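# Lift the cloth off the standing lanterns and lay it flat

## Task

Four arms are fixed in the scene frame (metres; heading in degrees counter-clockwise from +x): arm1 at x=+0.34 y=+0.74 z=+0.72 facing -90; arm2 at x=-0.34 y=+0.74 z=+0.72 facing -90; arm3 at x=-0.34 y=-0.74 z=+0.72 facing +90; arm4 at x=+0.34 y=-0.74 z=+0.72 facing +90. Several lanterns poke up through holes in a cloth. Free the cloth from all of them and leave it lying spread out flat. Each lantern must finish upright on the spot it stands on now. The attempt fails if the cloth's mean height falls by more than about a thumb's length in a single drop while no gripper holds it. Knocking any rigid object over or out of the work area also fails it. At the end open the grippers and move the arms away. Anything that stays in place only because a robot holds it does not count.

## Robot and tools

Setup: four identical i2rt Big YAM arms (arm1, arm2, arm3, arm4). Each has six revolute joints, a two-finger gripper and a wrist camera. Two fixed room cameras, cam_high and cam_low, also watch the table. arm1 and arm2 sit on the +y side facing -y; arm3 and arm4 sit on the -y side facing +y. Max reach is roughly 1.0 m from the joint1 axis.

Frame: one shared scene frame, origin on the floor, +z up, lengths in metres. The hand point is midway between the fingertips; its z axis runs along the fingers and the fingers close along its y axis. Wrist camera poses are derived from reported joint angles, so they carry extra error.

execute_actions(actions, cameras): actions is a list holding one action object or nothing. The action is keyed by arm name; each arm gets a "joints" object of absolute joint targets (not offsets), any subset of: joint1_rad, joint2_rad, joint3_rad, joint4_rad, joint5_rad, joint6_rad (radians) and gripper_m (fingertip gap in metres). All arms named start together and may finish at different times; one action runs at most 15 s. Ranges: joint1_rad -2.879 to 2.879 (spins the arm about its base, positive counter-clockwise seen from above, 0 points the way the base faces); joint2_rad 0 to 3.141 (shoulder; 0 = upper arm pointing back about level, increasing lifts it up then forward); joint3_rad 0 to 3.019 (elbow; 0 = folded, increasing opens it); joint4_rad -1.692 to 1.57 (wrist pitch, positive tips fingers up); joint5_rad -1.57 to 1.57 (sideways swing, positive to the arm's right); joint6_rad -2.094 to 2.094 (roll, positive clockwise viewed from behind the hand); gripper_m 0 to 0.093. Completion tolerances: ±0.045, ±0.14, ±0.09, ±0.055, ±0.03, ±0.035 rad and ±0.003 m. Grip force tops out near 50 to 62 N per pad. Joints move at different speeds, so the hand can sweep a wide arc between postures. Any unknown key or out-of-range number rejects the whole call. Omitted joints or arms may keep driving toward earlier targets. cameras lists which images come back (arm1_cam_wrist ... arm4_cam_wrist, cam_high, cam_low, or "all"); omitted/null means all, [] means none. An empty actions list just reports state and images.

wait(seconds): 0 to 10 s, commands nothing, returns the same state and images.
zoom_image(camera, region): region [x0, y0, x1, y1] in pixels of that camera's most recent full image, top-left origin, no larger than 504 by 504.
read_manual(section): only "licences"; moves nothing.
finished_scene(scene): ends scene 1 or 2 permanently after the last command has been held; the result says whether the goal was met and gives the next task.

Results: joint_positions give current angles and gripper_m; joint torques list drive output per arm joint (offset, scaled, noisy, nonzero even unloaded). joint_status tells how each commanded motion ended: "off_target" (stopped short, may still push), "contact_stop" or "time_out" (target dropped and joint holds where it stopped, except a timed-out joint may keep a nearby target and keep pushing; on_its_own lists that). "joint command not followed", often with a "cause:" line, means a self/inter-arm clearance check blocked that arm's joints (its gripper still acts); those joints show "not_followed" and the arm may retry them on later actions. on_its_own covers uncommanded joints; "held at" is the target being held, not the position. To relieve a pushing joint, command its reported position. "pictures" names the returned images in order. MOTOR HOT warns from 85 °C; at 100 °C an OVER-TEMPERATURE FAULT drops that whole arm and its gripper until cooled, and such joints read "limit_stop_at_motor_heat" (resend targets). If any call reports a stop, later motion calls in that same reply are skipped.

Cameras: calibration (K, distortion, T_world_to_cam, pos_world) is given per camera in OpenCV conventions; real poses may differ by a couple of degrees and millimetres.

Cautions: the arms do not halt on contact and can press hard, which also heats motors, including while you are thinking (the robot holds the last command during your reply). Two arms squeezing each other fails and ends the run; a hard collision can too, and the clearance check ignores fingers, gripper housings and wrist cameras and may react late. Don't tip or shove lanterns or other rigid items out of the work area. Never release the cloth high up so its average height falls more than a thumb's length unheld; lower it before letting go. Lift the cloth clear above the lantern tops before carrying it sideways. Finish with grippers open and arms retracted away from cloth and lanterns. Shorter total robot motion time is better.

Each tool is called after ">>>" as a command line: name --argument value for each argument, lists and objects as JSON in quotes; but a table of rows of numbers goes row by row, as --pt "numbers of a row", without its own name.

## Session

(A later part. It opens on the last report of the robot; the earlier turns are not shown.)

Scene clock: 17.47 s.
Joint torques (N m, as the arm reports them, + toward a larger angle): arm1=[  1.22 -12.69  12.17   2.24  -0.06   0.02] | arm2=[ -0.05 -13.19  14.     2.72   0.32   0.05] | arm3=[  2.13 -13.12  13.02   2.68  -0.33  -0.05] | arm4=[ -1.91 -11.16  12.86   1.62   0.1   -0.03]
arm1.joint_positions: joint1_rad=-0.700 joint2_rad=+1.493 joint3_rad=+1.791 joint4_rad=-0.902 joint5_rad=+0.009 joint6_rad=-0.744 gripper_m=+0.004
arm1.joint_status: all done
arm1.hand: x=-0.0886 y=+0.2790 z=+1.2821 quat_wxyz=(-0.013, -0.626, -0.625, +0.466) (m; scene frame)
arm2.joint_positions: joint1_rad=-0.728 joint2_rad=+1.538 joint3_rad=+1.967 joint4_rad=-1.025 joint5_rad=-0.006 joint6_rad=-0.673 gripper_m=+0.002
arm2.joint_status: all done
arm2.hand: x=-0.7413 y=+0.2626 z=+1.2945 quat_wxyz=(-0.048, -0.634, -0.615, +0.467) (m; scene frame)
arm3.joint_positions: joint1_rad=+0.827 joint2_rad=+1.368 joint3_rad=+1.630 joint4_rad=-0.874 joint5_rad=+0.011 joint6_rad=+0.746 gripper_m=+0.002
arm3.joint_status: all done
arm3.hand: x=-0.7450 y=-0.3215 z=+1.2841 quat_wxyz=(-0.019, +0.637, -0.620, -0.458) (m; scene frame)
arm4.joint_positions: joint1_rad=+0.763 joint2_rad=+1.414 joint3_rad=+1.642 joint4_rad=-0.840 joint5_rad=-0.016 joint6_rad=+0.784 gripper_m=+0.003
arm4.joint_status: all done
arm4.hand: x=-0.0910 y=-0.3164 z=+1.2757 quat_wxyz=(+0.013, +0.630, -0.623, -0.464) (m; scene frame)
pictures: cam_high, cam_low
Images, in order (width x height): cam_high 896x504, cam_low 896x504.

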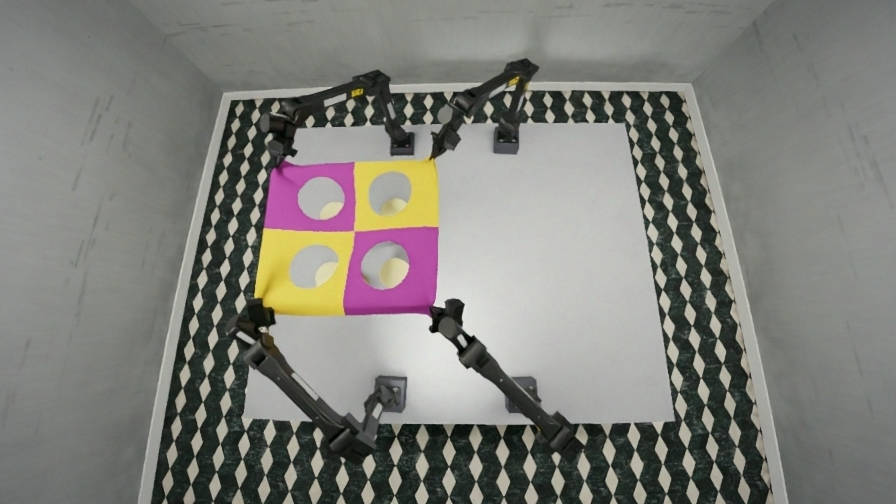

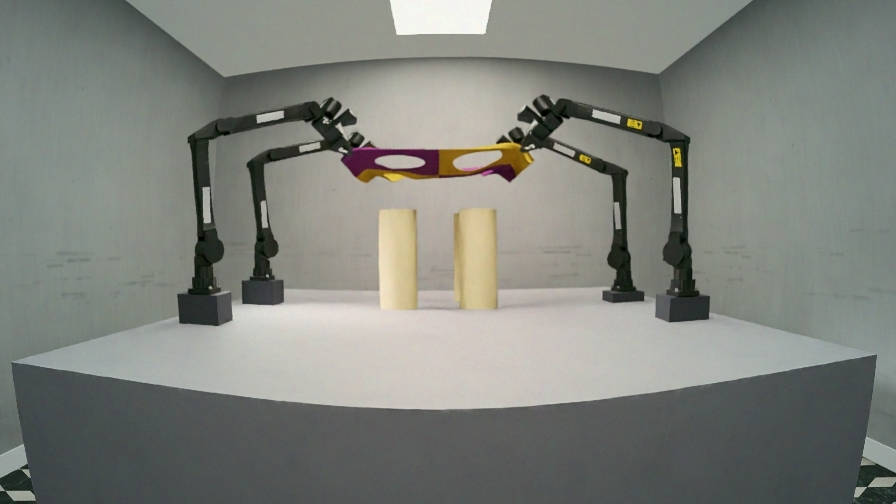

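>>> execute_actions --actions '[{"arm1":{"joints":{"joint1_rad":-0.398,"joint2_rad":1.186,"joint3_rad":1.535,"joint4_rad":-0.935,"joint6_rad":-0.45}},"arm2":{"joints":{"joint1_rad":-0.422,"joint2_rad":1.261,"joint3_rad":1.70,"joint4_rad":-1.026,"joint6_rad":-0.37}},"arm3":{"joints":{"joint1_rad":0.496,"joint2_rad":1.067,"joint3_rad":1.415,"joint4_rad":-0.93,"joint6_rad":0.41}},"arm4":{"joints":{"joint1_rad":0.447,"joint2_rad":1.084,"joint3_rad":1.405,"joint4_rad":-0.906,"joint6_rad":0.48}}}]' --cameras '[]'

>>> execute_actions --actions '[{"arm1":{"joints":{"joint1_rad":0.03,"joint2_rad":1.061,"joint3_rad":1.425,"joint4_rad":-0.953,"joint6_rad":-0.02}},"arm2":{"joints":{"joint1_rad":-0.01,"joint2_rad":1.155,"joint3_rad":1.6,"joint4_rad":-1.034,"joint6_rad":0.04}},"arm3":{"joints":{"joint1_rad":0.03,"joint2_rad":0.953,"joint3_rad":1.326,"joint4_rad":-0.963,"joint6_rad":-0.05}},"arm4":{"joints":{"joint1_rad":-0.01,"joint2_rad":0.946,"joint3_rad":1.297,"joint4_rad":-0.941,"joint6_rad":0.02}}}]' --cameras '[]'

>>> execute_actions --actions '[{"arm1":{"joints":{"joint1_rad":0.49,"joint2_rad":1.186,"joint3_rad":1.56,"joint4_rad":-0.935,"joint6_rad":0.44}},"arm2":{"joints":{"joint1_rad":0.378,"joint2_rad":1.261,"joint3_rad":1.725,"joint4_rad":-1.026,"joint6_rad":0.43}},"arm3":{"joints":{"joint1_rad":-0.4,"joint2_rad":1.067,"joint3_rad":1.44,"joint4_rad":-0.93,"joint6_rad":-0.48}},"arm4":{"joints":{"joint1_rad":-0.515,"joint2_rad":1.084,"joint3_rad":1.43,"joint4_rad":-0.906,"joint6_rad":-0.48}}}]' --cameras '[]'

>>> execute_actions --actions '[{"arm1":{"joints":{"joint1_rad":0.795,"joint2_rad":1.492,"joint3_rad":1.83,"joint4_rad":-0.89,"joint6_rad":0.74}},"arm2":{"joints":{"joint1_rad":0.69,"joint2_rad":1.549,"joint3_rad":2.005,"joint4_rad":-1.005,"joint6_rad":0.74}},"arm3":{"joints":{"joint1_rad":-0.735,"joint2_rad":1.375,"joint3_rad":1.68,"joint4_rad":-0.845,"joint6_rad":-0.82}},"arm4":{"joints":{"joint1_rad":-0.83,"joint2_rad":1.405,"joint3_rad":1.685,"joint4_rad":-0.825,"joint6_rad":-0.8}}}]' --cameras '["cam_high","cam_low"]'

Scene clock: 20.37 s.
Joint torques (N m, as the arm reports them, + toward a larger angle): arm1=[ 0.57 -8.8   8.7   1.08 -0.12  0.24] | arm2=[ -0.9  -10.49  11.44   1.83   0.41   0.19] | arm3=[ 2.63 -7.01  9.49  1.22 -0.38 -0.15] | arm4=[-1.4  -6.33  9.99  0.64  0.17 -0.13]
arm1.joint_positions: joint1_rad=-0.394 joint2_rad=+1.199 joint3_rad=+1.540 joint4_rad=-0.916 joint5_rad=+0.011 joint6_rad=-0.463 gripper_m=+0.004
arm1.joint_status: all done
arm1.hand: x=+0.1179 y=+0.2752 z=+1.2970 quat_wxyz=(-0.150, -0.614, -0.628, +0.454) (m; scene frame)
arm2.joint_positions: joint1_rad=-0.401 joint2_rad=+1.262 joint3_rad=+1.693 joint4_rad=-1.026 joint5_rad=-0.008 joint6_rad=-0.379 gripper_m=+0.002
arm2.joint_status: all done
arm2.hand: x=-0.5265 y=+0.2556 z=+1.2959 quat_wxyz=(-0.189, -0.623, -0.626, +0.430) (m; scene frame)
arm3.joint_positions: joint1_rad=+0.476 joint2_rad=+1.057 joint3_rad=+1.412 joint4_rad=-0.926 joint5_rad=+0.012 joint6_rad=+0.422 gripper_m=+0.002
arm3.joint_status: all done
arm3.hand: x=-0.5263 y=-0.3189 z=+1.3072 quat_wxyz=(-0.177, +0.621, -0.622, -0.443) (m; scene frame)
arm4.joint_positions: joint1_rad=+0.444 joint2_rad=+1.093 joint3_rad=+1.397 joint4_rad=-0.890 joint5_rad=-0.018 joint6_rad=+0.487 gripper_m=+0.003
arm4.joint_status: all done
arm4.hand: x=+0.1201 y=-0.3142 z=+1.2888 quat_wxyz=(-0.129, +0.620, -0.626, -0.455) (m; scene frame)
pictures: none
No camera images: the call's "cameras" was empty. Leave "cameras" out to get every camera's image.

Scene clock: 21.87 s.
Joint torques (N m, as the arm reports them, + toward a larger angle): arm1=[ 1.66 -6.58  8.7   0.85 -0.1   0.18] | arm2=[ 0.44 -8.82 11.53  1.59  0.37  0.15] | arm3=[ 1.33 -8.11 10.19  0.99 -0.31 -0.16] | arm4=[-2.45 -4.41 10.35  0.48  0.14 -0.1 ]
arm1.joint_positions: joint1_rad=+0.019 joint2_rad=+1.073 joint3_rad=+1.429 joint4_rad=-0.931 joint5_rad=+0.011 joint6_rad=-0.033 gripper_m=+0.004
arm1.joint_status: all done
arm1.hand: x=+0.3240 y=+0.2746 z=+1.2891 quat_wxyz=(-0.322, -0.620, -0.623, +0.352) (m; scene frame)
arm2.joint_positions: joint1_rad=-0.006 joint2_rad=+1.160 joint3_rad=+1.591 joint4_rad=-1.028 joint5_rad=-0.006 joint6_rad=+0.031 gripper_m=+0.002
arm2.joint_status: all done
arm2.hand: x=-0.3261 y=+0.2578 z=+1.2879 quat_wxyz=(-0.340, -0.628, -0.621, +0.322) (m; scene frame)
arm3.joint_positions: joint1_rad=+0.024 joint2_rad=+0.969 joint3_rad=+1.313 joint4_rad=-0.954 joint5_rad=+0.010 joint6_rad=-0.036 gripper_m=+0.002
arm3.joint_status: all done
arm3.hand: x=-0.3250 y=-0.3146 z=+1.2843 quat_wxyz=(-0.342, +0.630, -0.625, -0.309) (m; scene frame)
arm4.joint_positions: joint1_rad=-0.001 joint2_rad=+0.957 joint3_rad=+1.283 joint4_rad=-0.920 joint5_rad=-0.018 joint6_rad=+0.027 gripper_m=+0.003
arm4.joint_status: all done
arm4.hand: x=+0.3252 y=-0.3132 z=+1.2746 quat_wxyz=(-0.312, +0.627, -0.623, -0.349) (m; scene frame)
pictures: none
No camera images: the call's "cameras" was empty. Leave "cameras" out to get every camera's image.

Scene clock: 23.40 s.
Joint torques (N m, as the arm reports them, + toward a larger angle): arm1=[ 2.56 -8.14 13.58  1.59 -0.46  0.19] | arm2=[ -0.55 -12.52  15.81   1.9    0.43   0.1 ] | arm3=[ 2.32 -9.13 13.86  1.95 -0.43 -0.16] | arm4=[-3.42 -6.88 13.93  1.55  0.6  -0.09]
arm1.joint_positions: joint1_rad=+0.470 joint2_rad=+1.193 joint3_rad=+1.502 joint4_rad=-0.931 joint5_rad=+0.020 joint6_rad=+0.423 gripper_m=+0.004
arm1.joint_status: all done
arm1.hand: x=+0.5449 y=+0.2745 z=+1.2729 quat_wxyz=(-0.422, -0.631, -0.628, +0.171) (m; scene frame)
arm2.joint_positions: joint1_rad=+0.393 joint2_rad=+1.279 joint3_rad=+1.669 joint4_rad=-1.028 joint5_rad=-0.008 joint6_rad=+0.422 gripper_m=+0.002
arm2.joint_status: all done
arm2.hand: x=-0.1202 y=+0.2575 z=+1.2728 quat_wxyz=(-0.421, -0.632, -0.631, +0.159) (m; scene frame)
arm3.joint_positions: joint1_rad=-0.418 joint2_rad=+1.077 joint3_rad=+1.377 joint4_rad=-0.941 joint5_rad=+0.013 joint6_rad=-0.465 gripper_m=+0.002
arm3.joint_status: all done
arm3.hand: x=-0.1267 y=-0.3264 z=+1.2787 quat_wxyz=(-0.430, +0.630, -0.634, -0.131) (m; scene frame)
arm4.joint_positions: joint1_rad=-0.493 joint2_rad=+1.098 joint3_rad=+1.372 joint4_rad=-0.920 joint5_rad=-0.028 joint6_rad=-0.471 gripper_m=+0.003
arm4.joint_status: all done
arm4.hand: x=+0.5478 y=-0.3118 z=+1.2619 quat_wxyz=(-0.415, +0.640, -0.628, -0.154) (m; scene frame)
pictures: none
No camera images: the call's "cameras" was empty. Leave "cameras" out to get every camera's image.

Scene clock: 24.83 s.
Joint torques (N m, as the arm reports them, + toward a larger angle): arm1=[  2.26 -12.57  13.24   2.65  -0.41   0.16] | arm2=[ -0.8  -17.08  15.71   1.91   0.36   0.08] | arm3=[  2.19 -17.93  13.29   1.62  -0.35  -0.13] | arm4=[ -2.87 -12.31  13.48   1.99   0.5   -0.07]
arm1.joint_positions: joint1_rad=+0.780 joint2_rad=+1.488 joint3_rad=+1.776 joint4_rad=-0.913 joint5_rad=+0.020 joint6_rad=+0.723 gripper_m=+0.004
arm1.joint_status: all done
arm1.hand: x=+0.7538 y=+0.2742 z=+1.2696 quat_wxyz=(-0.452, -0.629, -0.631, +0.036) (m; scene frame)
arm2.joint_positions: joint1_rad=+0.707 joint2_rad=+1.567 joint3_rad=+1.951 joint4_rad=-1.008 joint5_rad=-0.005 joint6_rad=+0.731 gripper_m=+0.002
arm2.joint_status: all done
arm2.hand: x=+0.0940 y=+0.2625 z=+1.2698 quat_wxyz=(-0.455, -0.629, -0.630, +0.024) (m; scene frame)
arm3.joint_positions: joint1_rad=-0.752 joint2_rad=+1.410 joint3_rad=+1.626 joint4_rad=-0.850 joint5_rad=+0.010 joint6_rad=-0.807 gripper_m=+0.002
arm3.joint_status: all done
arm3.hand: x=+0.0940 y=-0.3243 z=+1.2702 quat_wxyz=(-0.454, +0.631, -0.629, +0.016) (m; scene frame)
arm4.joint_positions: joint1_rad=-0.815 joint2_rad=+1.418 joint3_rad=+1.634 joint4_rad=-0.853 joint5_rad=-0.026 joint6_rad=-0.792 gripper_m=+0.003
arm4.joint_status: all done
arm4.hand: x=+0.7631 y=-0.3092 z=+1.2563 quat_wxyz=(-0.445, +0.638, -0.628, -0.012) (m; scene frame)
pictures: cam_high, cam_low
Images, in order (width x height): cam_high 896x504, cam_low 896x504.

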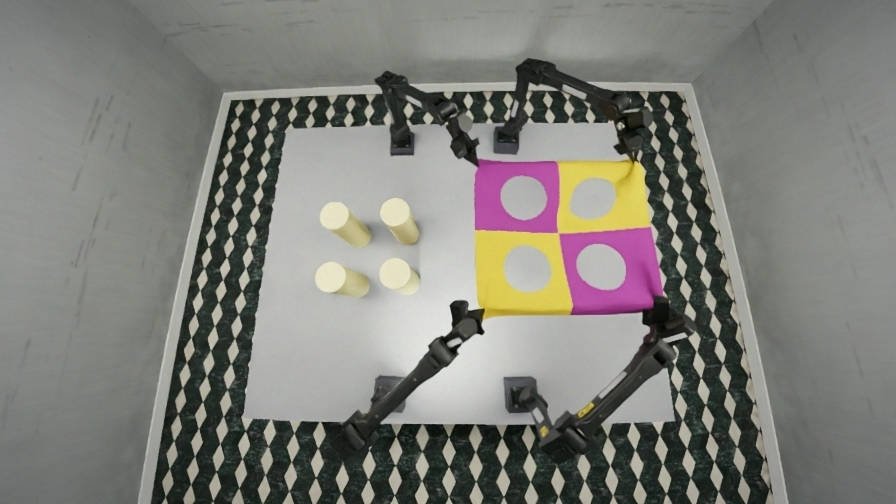

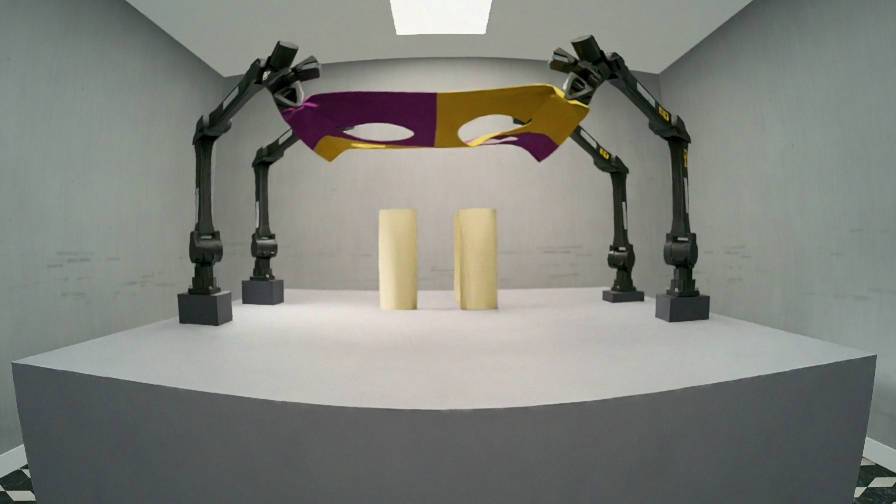

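>>> execute_actions --actions '[{"arm1":{"joints":{"joint2_rad":1.702,"joint3_rad":1.553,"joint4_rad":-0.941}},"arm2":{"joints":{"joint2_rad":1.706,"joint3_rad":1.662,"joint4_rad":-1.046}},"arm3":{"joints":{"joint2_rad":1.602,"joint3_rad":1.396,"joint4_rad":-0.884}},"arm4":{"joints":{"joint2_rad":1.643,"joint3_rad":1.422,"joint4_rad":-0.869}}}]' --cameras '[]'

>>> execute_actions --actions '[{"arm1":{"joints":{"joint2_rad":1.934,"joint3_rad":1.57,"joint4_rad":-0.967}},"arm2":{"joints":{"joint2_rad":1.914,"joint3_rad":1.645,"joint4_rad":-1.066}},"arm3":{"joints":{"joint2_rad":1.848,"joint3_rad":1.405,"joint4_rad":-0.89}},"arm4":{"joints":{"joint2_rad":1.892,"joint3_rad":1.445,"joint4_rad":-0.885}}}]' --cameras '[]'

>>> execute_actions --actions '[{"arm1":{"joints":{"joint2_rad":2.17,"joint3_rad":1.65,"joint4_rad":-0.97}},"arm2":{"joints":{"joint2_rad":2.17,"joint3_rad":1.78,"joint4_rad":-1.17}},"arm3":{"joints":{"joint2_rad":2.12,"joint3_rad":1.56,"joint4_rad":-0.99}},"arm4":{"joints":{"joint2_rad":2.115,"joint3_rad":1.47,"joint4_rad":-0.79}}}]' --cameras '["cam_high","cam_low"]'

Scene clock: 26.57 s.
Joint torques (N m, as the arm reports them, + toward a larger angle): arm1=[  2.73 -13.91  10.91   1.03  -0.38   0.17] | arm2=[ -0.25 -17.73  13.13   0.3    0.27   0.08] | arm3=[  1.51 -20.32  10.52  -0.43  -0.2   -0.13] | arm4=[ -2.91 -14.5   12.51   0.63   0.44  -0.07]
arm1.joint_positions: joint1_rad=+0.776 joint2_rad=+1.685 joint3_rad=+1.527 joint4_rad=-0.938 joint5_rad=+0.019 joint6_rad=+0.725 gripper_m=+0.004
arm1.joint_status: all done
arm1.hand: x=+0.7491 y=+0.2744 z=+1.0113 quat_wxyz=(-0.232, -0.687, -0.689, +0.024) (m; scene frame)
arm2.joint_positions: joint1_rad=+0.704 joint2_rad=+1.704 joint3_rad=+1.636 joint4_rad=-1.027 joint5_rad=-0.002 joint6_rad=+0.735 gripper_m=+0.002
arm2.joint_status: all done
arm2.hand: x=+0.0858 y=+0.2670 z=+1.0132 quat_wxyz=(-0.235, -0.690, -0.685, +0.013) (m; scene frame)
arm3.joint_positions: joint1_rad=-0.744 joint2_rad=+1.629 joint3_rad=+1.373 joint4_rad=-0.860 joint5_rad=+0.005 joint6_rad=-0.808 gripper_m=+0.002
arm3.joint_status: all done
arm3.hand: x=+0.0850 y=-0.3280 z=+1.0056 quat_wxyz=(-0.228, +0.693, -0.684, +0.010) (m; scene frame)
arm4.joint_positions: joint1_rad=-0.815 joint2_rad=+1.652 joint3_rad=+1.375 joint4_rad=-0.871 joint5_rad=-0.026 joint6_rad=-0.794 gripper_m=+0.003
arm4.joint_status: all done
arm4.hand: x=+0.7499 y=-0.3200 z=+0.9796 quat_wxyz=(-0.204, +0.697, -0.687, -0.014) (m; scene frame)
pictures: none
No camera images: the call's "cameras" was empty. Leave "cameras" out to get every camera's image.

Scene clock: 27.87 s.
Joint torques (N m, as the arm reports them, + toward a larger angle): arm1=[  2.74 -18.18  10.79   0.21  -0.36   0.21] | arm2=[ -0.49 -19.05  11.11  -0.23   0.25   0.09] | arm3=[  1.55 -22.55   8.71  -1.1   -0.19  -0.15] | arm4=[ -3.02 -18.6   10.87   0.02   0.44  -0.09]
arm1.joint_positions: joint1_rad=+0.776 joint2_rad=+1.931 joint3_rad=+1.532 joint4_rad=-0.958 joint5_rad=+0.019 joint6_rad=+0.725 gripper_m=+0.004
arm1.joint_status: all done
arm1.hand: x=+0.7488 y=+0.2738 z=+0.8636 quat_wxyz=(-0.104, -0.701, -0.705, +0.017) (m; scene frame)
arm2.joint_positions: joint1_rad=+0.703 joint2_rad=+1.915 joint3_rad=+1.636 joint4_rad=-1.041 joint5_rad=-0.001 joint6_rad=+0.735 gripper_m=+0.002
arm2.joint_status: all done
arm2.hand: x=+0.0905 y=+0.2599 z=+0.8817 quat_wxyz=(-0.125, -0.705, -0.698, +0.008) (m; scene frame)
arm3.joint_positions: joint1_rad=-0.744 joint2_rad=+1.870 joint3_rad=+1.394 joint4_rad=-0.860 joint5_rad=+0.005 joint6_rad=-0.808 gripper_m=+0.002
arm3.joint_status: all done
arm3.hand: x=+0.0902 y=-0.3242 z=+0.8770 quat_wxyz=(-0.120, +0.707, -0.697, +0.008) (m; scene frame)
arm4.joint_positions: joint1_rad=-0.815 joint2_rad=+1.921 joint3_rad=+1.404 joint4_rad=-0.879 joint5_rad=-0.026 joint6_rad=-0.794 gripper_m=+0.003
arm4.joint_status: all done
arm4.hand: x=+0.7495 y=-0.3194 z=+0.8380 quat_wxyz=(-0.082, +0.708, -0.701, -0.015) (m; scene frame)
pictures: none
No camera images: the call's "cameras" was empty. Leave "cameras" out to get every camera's image.

Scene clock: 29.23 s.
Joint torques (N m, as the arm reports them, + toward a larger angle): arm1=[  2.41 -20.62   9.58   0.07  -0.3    0.22] | arm2=[ -0.44 -22.05  10.41  -0.59   0.32   0.1 ] | arm3=[  1.6  -24.37   8.04  -1.38  -0.19  -0.16] | arm4=[ -2.88 -18.61   9.06   0.82   0.13  -0.09]
arm1.joint_positions: joint1_rad=+0.776 joint2_rad=+2.171 joint3_rad=+1.618 joint4_rad=-0.963 joint5_rad=+0.018 joint6_rad=+0.725 gripper_m=+0.004
arm1.joint_status: all done
arm1.hand: x=+0.7530 y=+0.2687 z=+0.7496 quat_wxyz=(-0.024, -0.705, -0.709, +0.012) (m; scene frame)
arm2.joint_positions: joint1_rad=+0.703 joint2_rad=+2.170 joint3_rad=+1.766 joint4_rad=-1.148 joint5_rad=-0.003 joint6_rad=+0.735 gripper_m=+0.002
arm2.joint_status: all done
arm2.hand: x=+0.0944 y=+0.2555 z=+0.7703 quat_wxyz=(-0.010, -0.711, -0.703, +0.000) (m; scene frame)
arm3.joint_positions: joint1_rad=-0.744 joint2_rad=+2.135 joint3_rad=+1.547 joint4_rad=-0.965 joint5_rad=+0.005 joint6_rad=-0.808 gripper_m=+0.002
arm3.joint_status: all done
arm3.hand: x=+0.0975 y=-0.3181 z=+0.7756 quat_wxyz=(-0.011, +0.712, -0.702, +0.006) (m; scene frame)
arm4.joint_positions: joint1_rad=-0.815 joint2_rad=+2.125 joint3_rad=+1.440 joint4_rad=-0.814 joint5_rad=-0.019 joint6_rad=-0.794 gripper_m=+0.003
arm4.joint_status: all done
arm4.hand: x=+0.7507 y=-0.3194 z=+0.7355 quat_wxyz=(-0.030, +0.710, -0.703, -0.012) (m; scene frame)
pictures: cam_high, cam_low
Images, in order (width x height): cam_high 896x504, cam_low 896x504.

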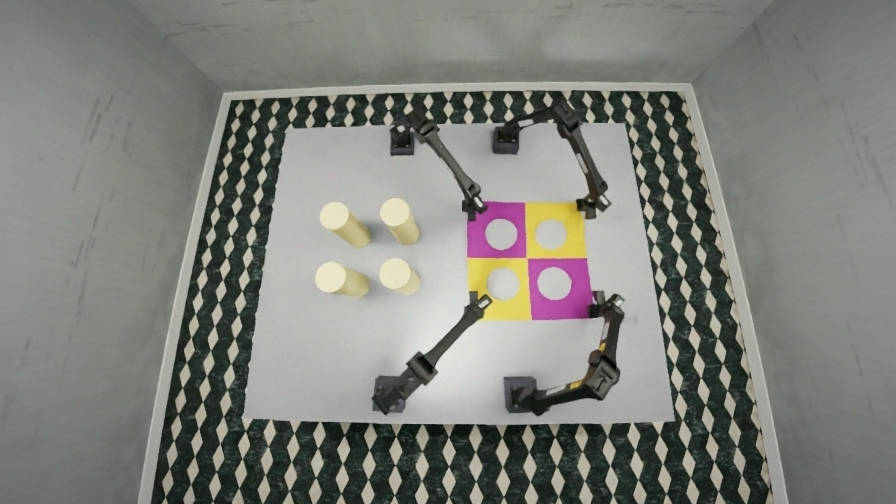

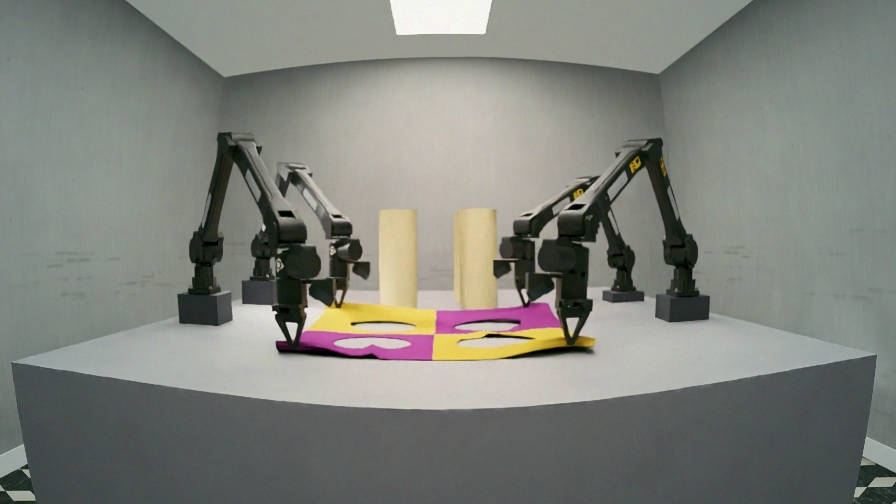

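>>> execute_actions --actions '[{"arm1":{"joints":{"joint2_rad":2.19}},"arm2":{"joints":{"joint2_rad":2.21}},"arm3":{"joints":{"joint2_rad":2.165}}}]' --cameras '[]'

>>> execute_actions --actions '[{"arm1":{"joints":{"gripper_m":0.09}},"arm2":{"joints":{"gripper_m":0.09}},"arm3":{"joints":{"gripper_m":0.09}},"arm4":{"joints":{"gripper_m":0.09}}}]' --cameras '[]'

>>> execute_actions --actions '[{"arm1":{"joints":{"joint2_rad":1.55}},"arm2":{"joints":{"joint2_rad":1.55}},"arm3":{"joints":{"joint2_rad":1.5}},"arm4":{"joints":{"joint2_rad":1.5}}}]' --cameras '["cam_high","cam_low"]'

Scene clock: 30.30 s.
Joint torques (N m, as the arm reports them, + toward a larger angle): arm1=[  2.67 -18.58   9.54   0.16  -0.31   0.23] | arm2=[ -0.42 -20.75  10.47  -0.63   0.32   0.1 ] | arm3=[  1.46 -20.34   8.05  -1.3   -0.2   -0.15] | arm4=[ -2.92 -18.7    9.05   0.82   0.13  -0.09]
arm1.joint_positions: joint1_rad=+0.776 joint2_rad=+2.171 joint3_rad=+1.618 joint4_rad=-0.963 joint5_rad=+0.018 joint6_rad=+0.725 gripper_m=+0.004
arm1.joint_status: all done
arm1.hand: x=+0.7530 y=+0.2687 z=+0.7496 quat_wxyz=(-0.024, -0.705, -0.709, +0.012) (m; scene frame)
arm2.joint_positions: joint1_rad=+0.703 joint2_rad=+2.193 joint3_rad=+1.766 joint4_rad=-1.148 joint5_rad=-0.003 joint6_rad=+0.735 gripper_m=+0.002
arm2.joint_status: all done
arm2.hand: x=+0.0923 y=+0.2578 z=+0.7556 quat_wxyz=(+0.002, -0.711, -0.703, +0.000) (m; scene frame)
arm3.joint_positions: joint1_rad=-0.744 joint2_rad=+2.135 joint3_rad=+1.547 joint4_rad=-0.965 joint5_rad=+0.005 joint6_rad=-0.808 gripper_m=+0.002
arm3.joint_status: all done
arm3.hand: x=+0.0975 y=-0.3182 z=+0.7753 quat_wxyz=(-0.011, +0.712, -0.702, +0.006) (m; scene frame)
arm4.joint_positions: joint1_rad=-0.815 joint2_rad=+2.125 joint3_rad=+1.440 joint4_rad=-0.814 joint5_rad=-0.019 joint6_rad=-0.794 gripper_m=+0.003
arm4.joint_status: not commanded
arm4.hand: x=+0.7507 y=-0.3194 z=+0.7355 quat_wxyz=(-0.030, +0.710, -0.703, -0.012) (m; scene frame)
pictures: none
No camera images: the call's "cameras" was empty. Leave "cameras" out to get every camera's image.

Scene clock: 31.00 s.
Joint torques (N m, as the arm reports them, + toward a larger angle): arm1=[  1.23 -18.65   9.51   0.18   0.     0.2 ] | arm2=[ -0.4  -20.65  10.23  -0.1    0.25   0.1 ] | arm3=[  1.52 -20.74   8.01  -0.85  -0.18  -0.15] | arm4=[ -2.2  -18.81   9.05   0.7   -0.04  -0.09]
arm1.joint_positions: joint1_rad=+0.789 joint2_rad=+2.171 joint3_rad=+1.618 joint4_rad=-0.963 joint5_rad=+0.010 joint6_rad=+0.726 gripper_m=+0.090
arm1.joint_status: all done
arm1.hand: x=+0.7603 y=+0.2753 z=+0.7496 quat_wxyz=(-0.024, -0.700, -0.714, +0.008) (m; scene frame)
arm2.joint_positions: joint1_rad=+0.703 joint2_rad=+2.193 joint3_rad=+1.766 joint4_rad=-1.160 joint5_rad=-0.001 joint6_rad=+0.735 gripper_m=+0.090
arm2.joint_status: all done
arm2.hand: x=+0.0898 y=+0.2597 z=+0.7556 quat_wxyz=(+0.008, -0.711, -0.703, +0.000) (m; scene frame)
arm3.joint_positions: joint1_rad=-0.744 joint2_rad=+2.140 joint3_rad=+1.547 joint4_rad=-0.977 joint5_rad=+0.003 joint6_rad=-0.809 gripper_m=+0.090
arm3.joint_status: all done
arm3.hand: x=+0.0948 y=-0.3206 z=+0.7726 quat_wxyz=(-0.003, +0.712, -0.702, +0.006) (m; scene frame)
arm4.joint_positions: joint1_rad=-0.824 joint2_rad=+2.125 joint3_rad=+1.440 joint4_rad=-0.811 joint5_rad=-0.016 joint6_rad=-0.794 gripper_m=+0.090
arm4.joint_status: all done
arm4.hand: x=+0.7556 y=-0.3230 z=+0.7355 quat_wxyz=(-0.032, +0.707, -0.707, -0.010) (m; scene frame)
pictures: none
No camera images: the call's "cameras" was empty. Leave "cameras" out to get every camera's image.

Scene clock: 32.90 s.
Joint torques (N m, as the arm reports them, + toward a larger angle): arm1=[  1.49 -13.66   9.68   1.26  -0.02   0.17] | arm2=[ -0.39 -15.78  12.27   1.09   0.23   0.07] | arm3=[  1.55 -15.06  10.42   0.56  -0.14  -0.1 ] | arm4=[ -2.18 -12.68  10.84   1.47  -0.03  -0.06]
arm1.joint_positions: joint1_rad=+0.789 joint2_rad=+1.550 joint3_rad=+1.645 joint4_rad=-0.963 joint5_rad=+0.010 joint6_rad=+0.726 gripper_m=+0.090
arm1.joint_status: all done
arm1.hand: x=+0.7567 y=+0.2816 z=+1.1502 quat_wxyz=(-0.341, -0.659, -0.670, +0.023) (m; scene frame)
arm2.joint_positions: joint1_rad=+0.703 joint2_rad=+1.557 joint3_rad=+1.768 joint4_rad=-1.162 joint5_rad=-0.001 joint6_rad=+0.735 gripper_m=+0.090
arm2.joint_status: all done
arm2.hand: x=+0.0637 y=+0.2908 z=+1.1508 quat_wxyz=(-0.304, -0.677, -0.670, +0.018) (m; scene frame)
arm3.joint_positions: joint1_rad=-0.744 joint2_rad=+1.491 joint3_rad=+1.546 joint4_rad=-0.979 joint5_rad=+0.003 joint6_rad=-0.809 gripper_m=+0.090
arm3.joint_status: all done
arm3.hand: x=+0.0831 y=-0.3279 z=+1.1572 quat_wxyz=(-0.320, +0.675, -0.665, +0.010) (m; scene frame)
arm4.joint_positions: joint1_rad=-0.824 joint2_rad=+1.502 joint3_rad=+1.453 joint4_rad=-0.808 joint5_rad=-0.016 joint6_rad=-0.794 gripper_m=+0.090
arm4.joint_status: all done
arm4.hand: x=+0.7691 y=-0.3123 z=+1.1140 quat_wxyz=(-0.344, +0.665, -0.662, -0.007) (m; scene frame)
pictures: cam_high, cam_low
Images, in order (width x height): cam_high 896x504, cam_low 896x504.

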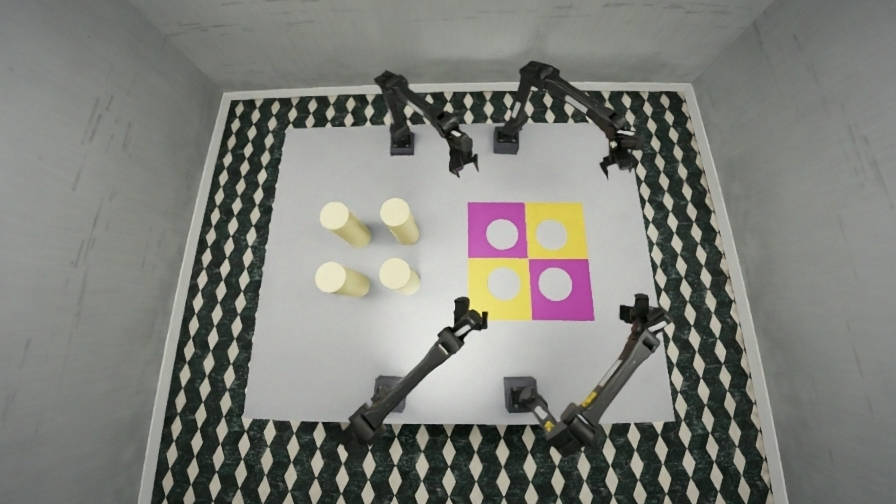

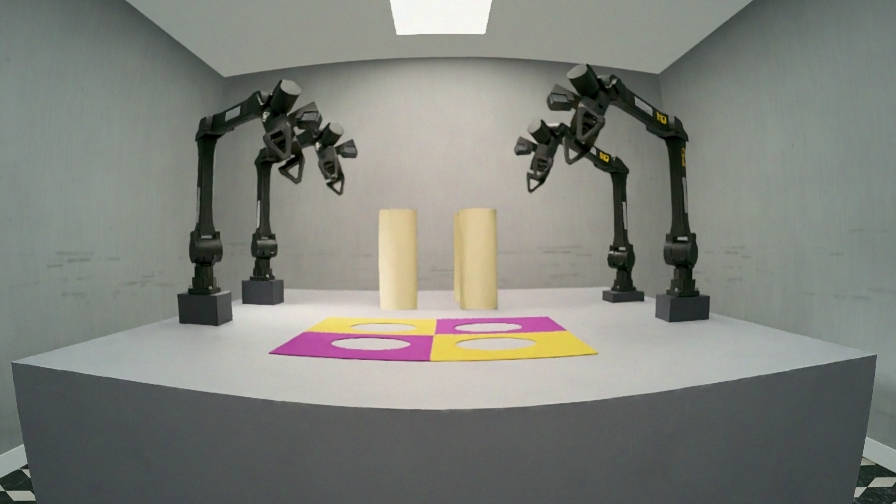

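>>> finished_scene --scene 2

The scene is finished: the task was done.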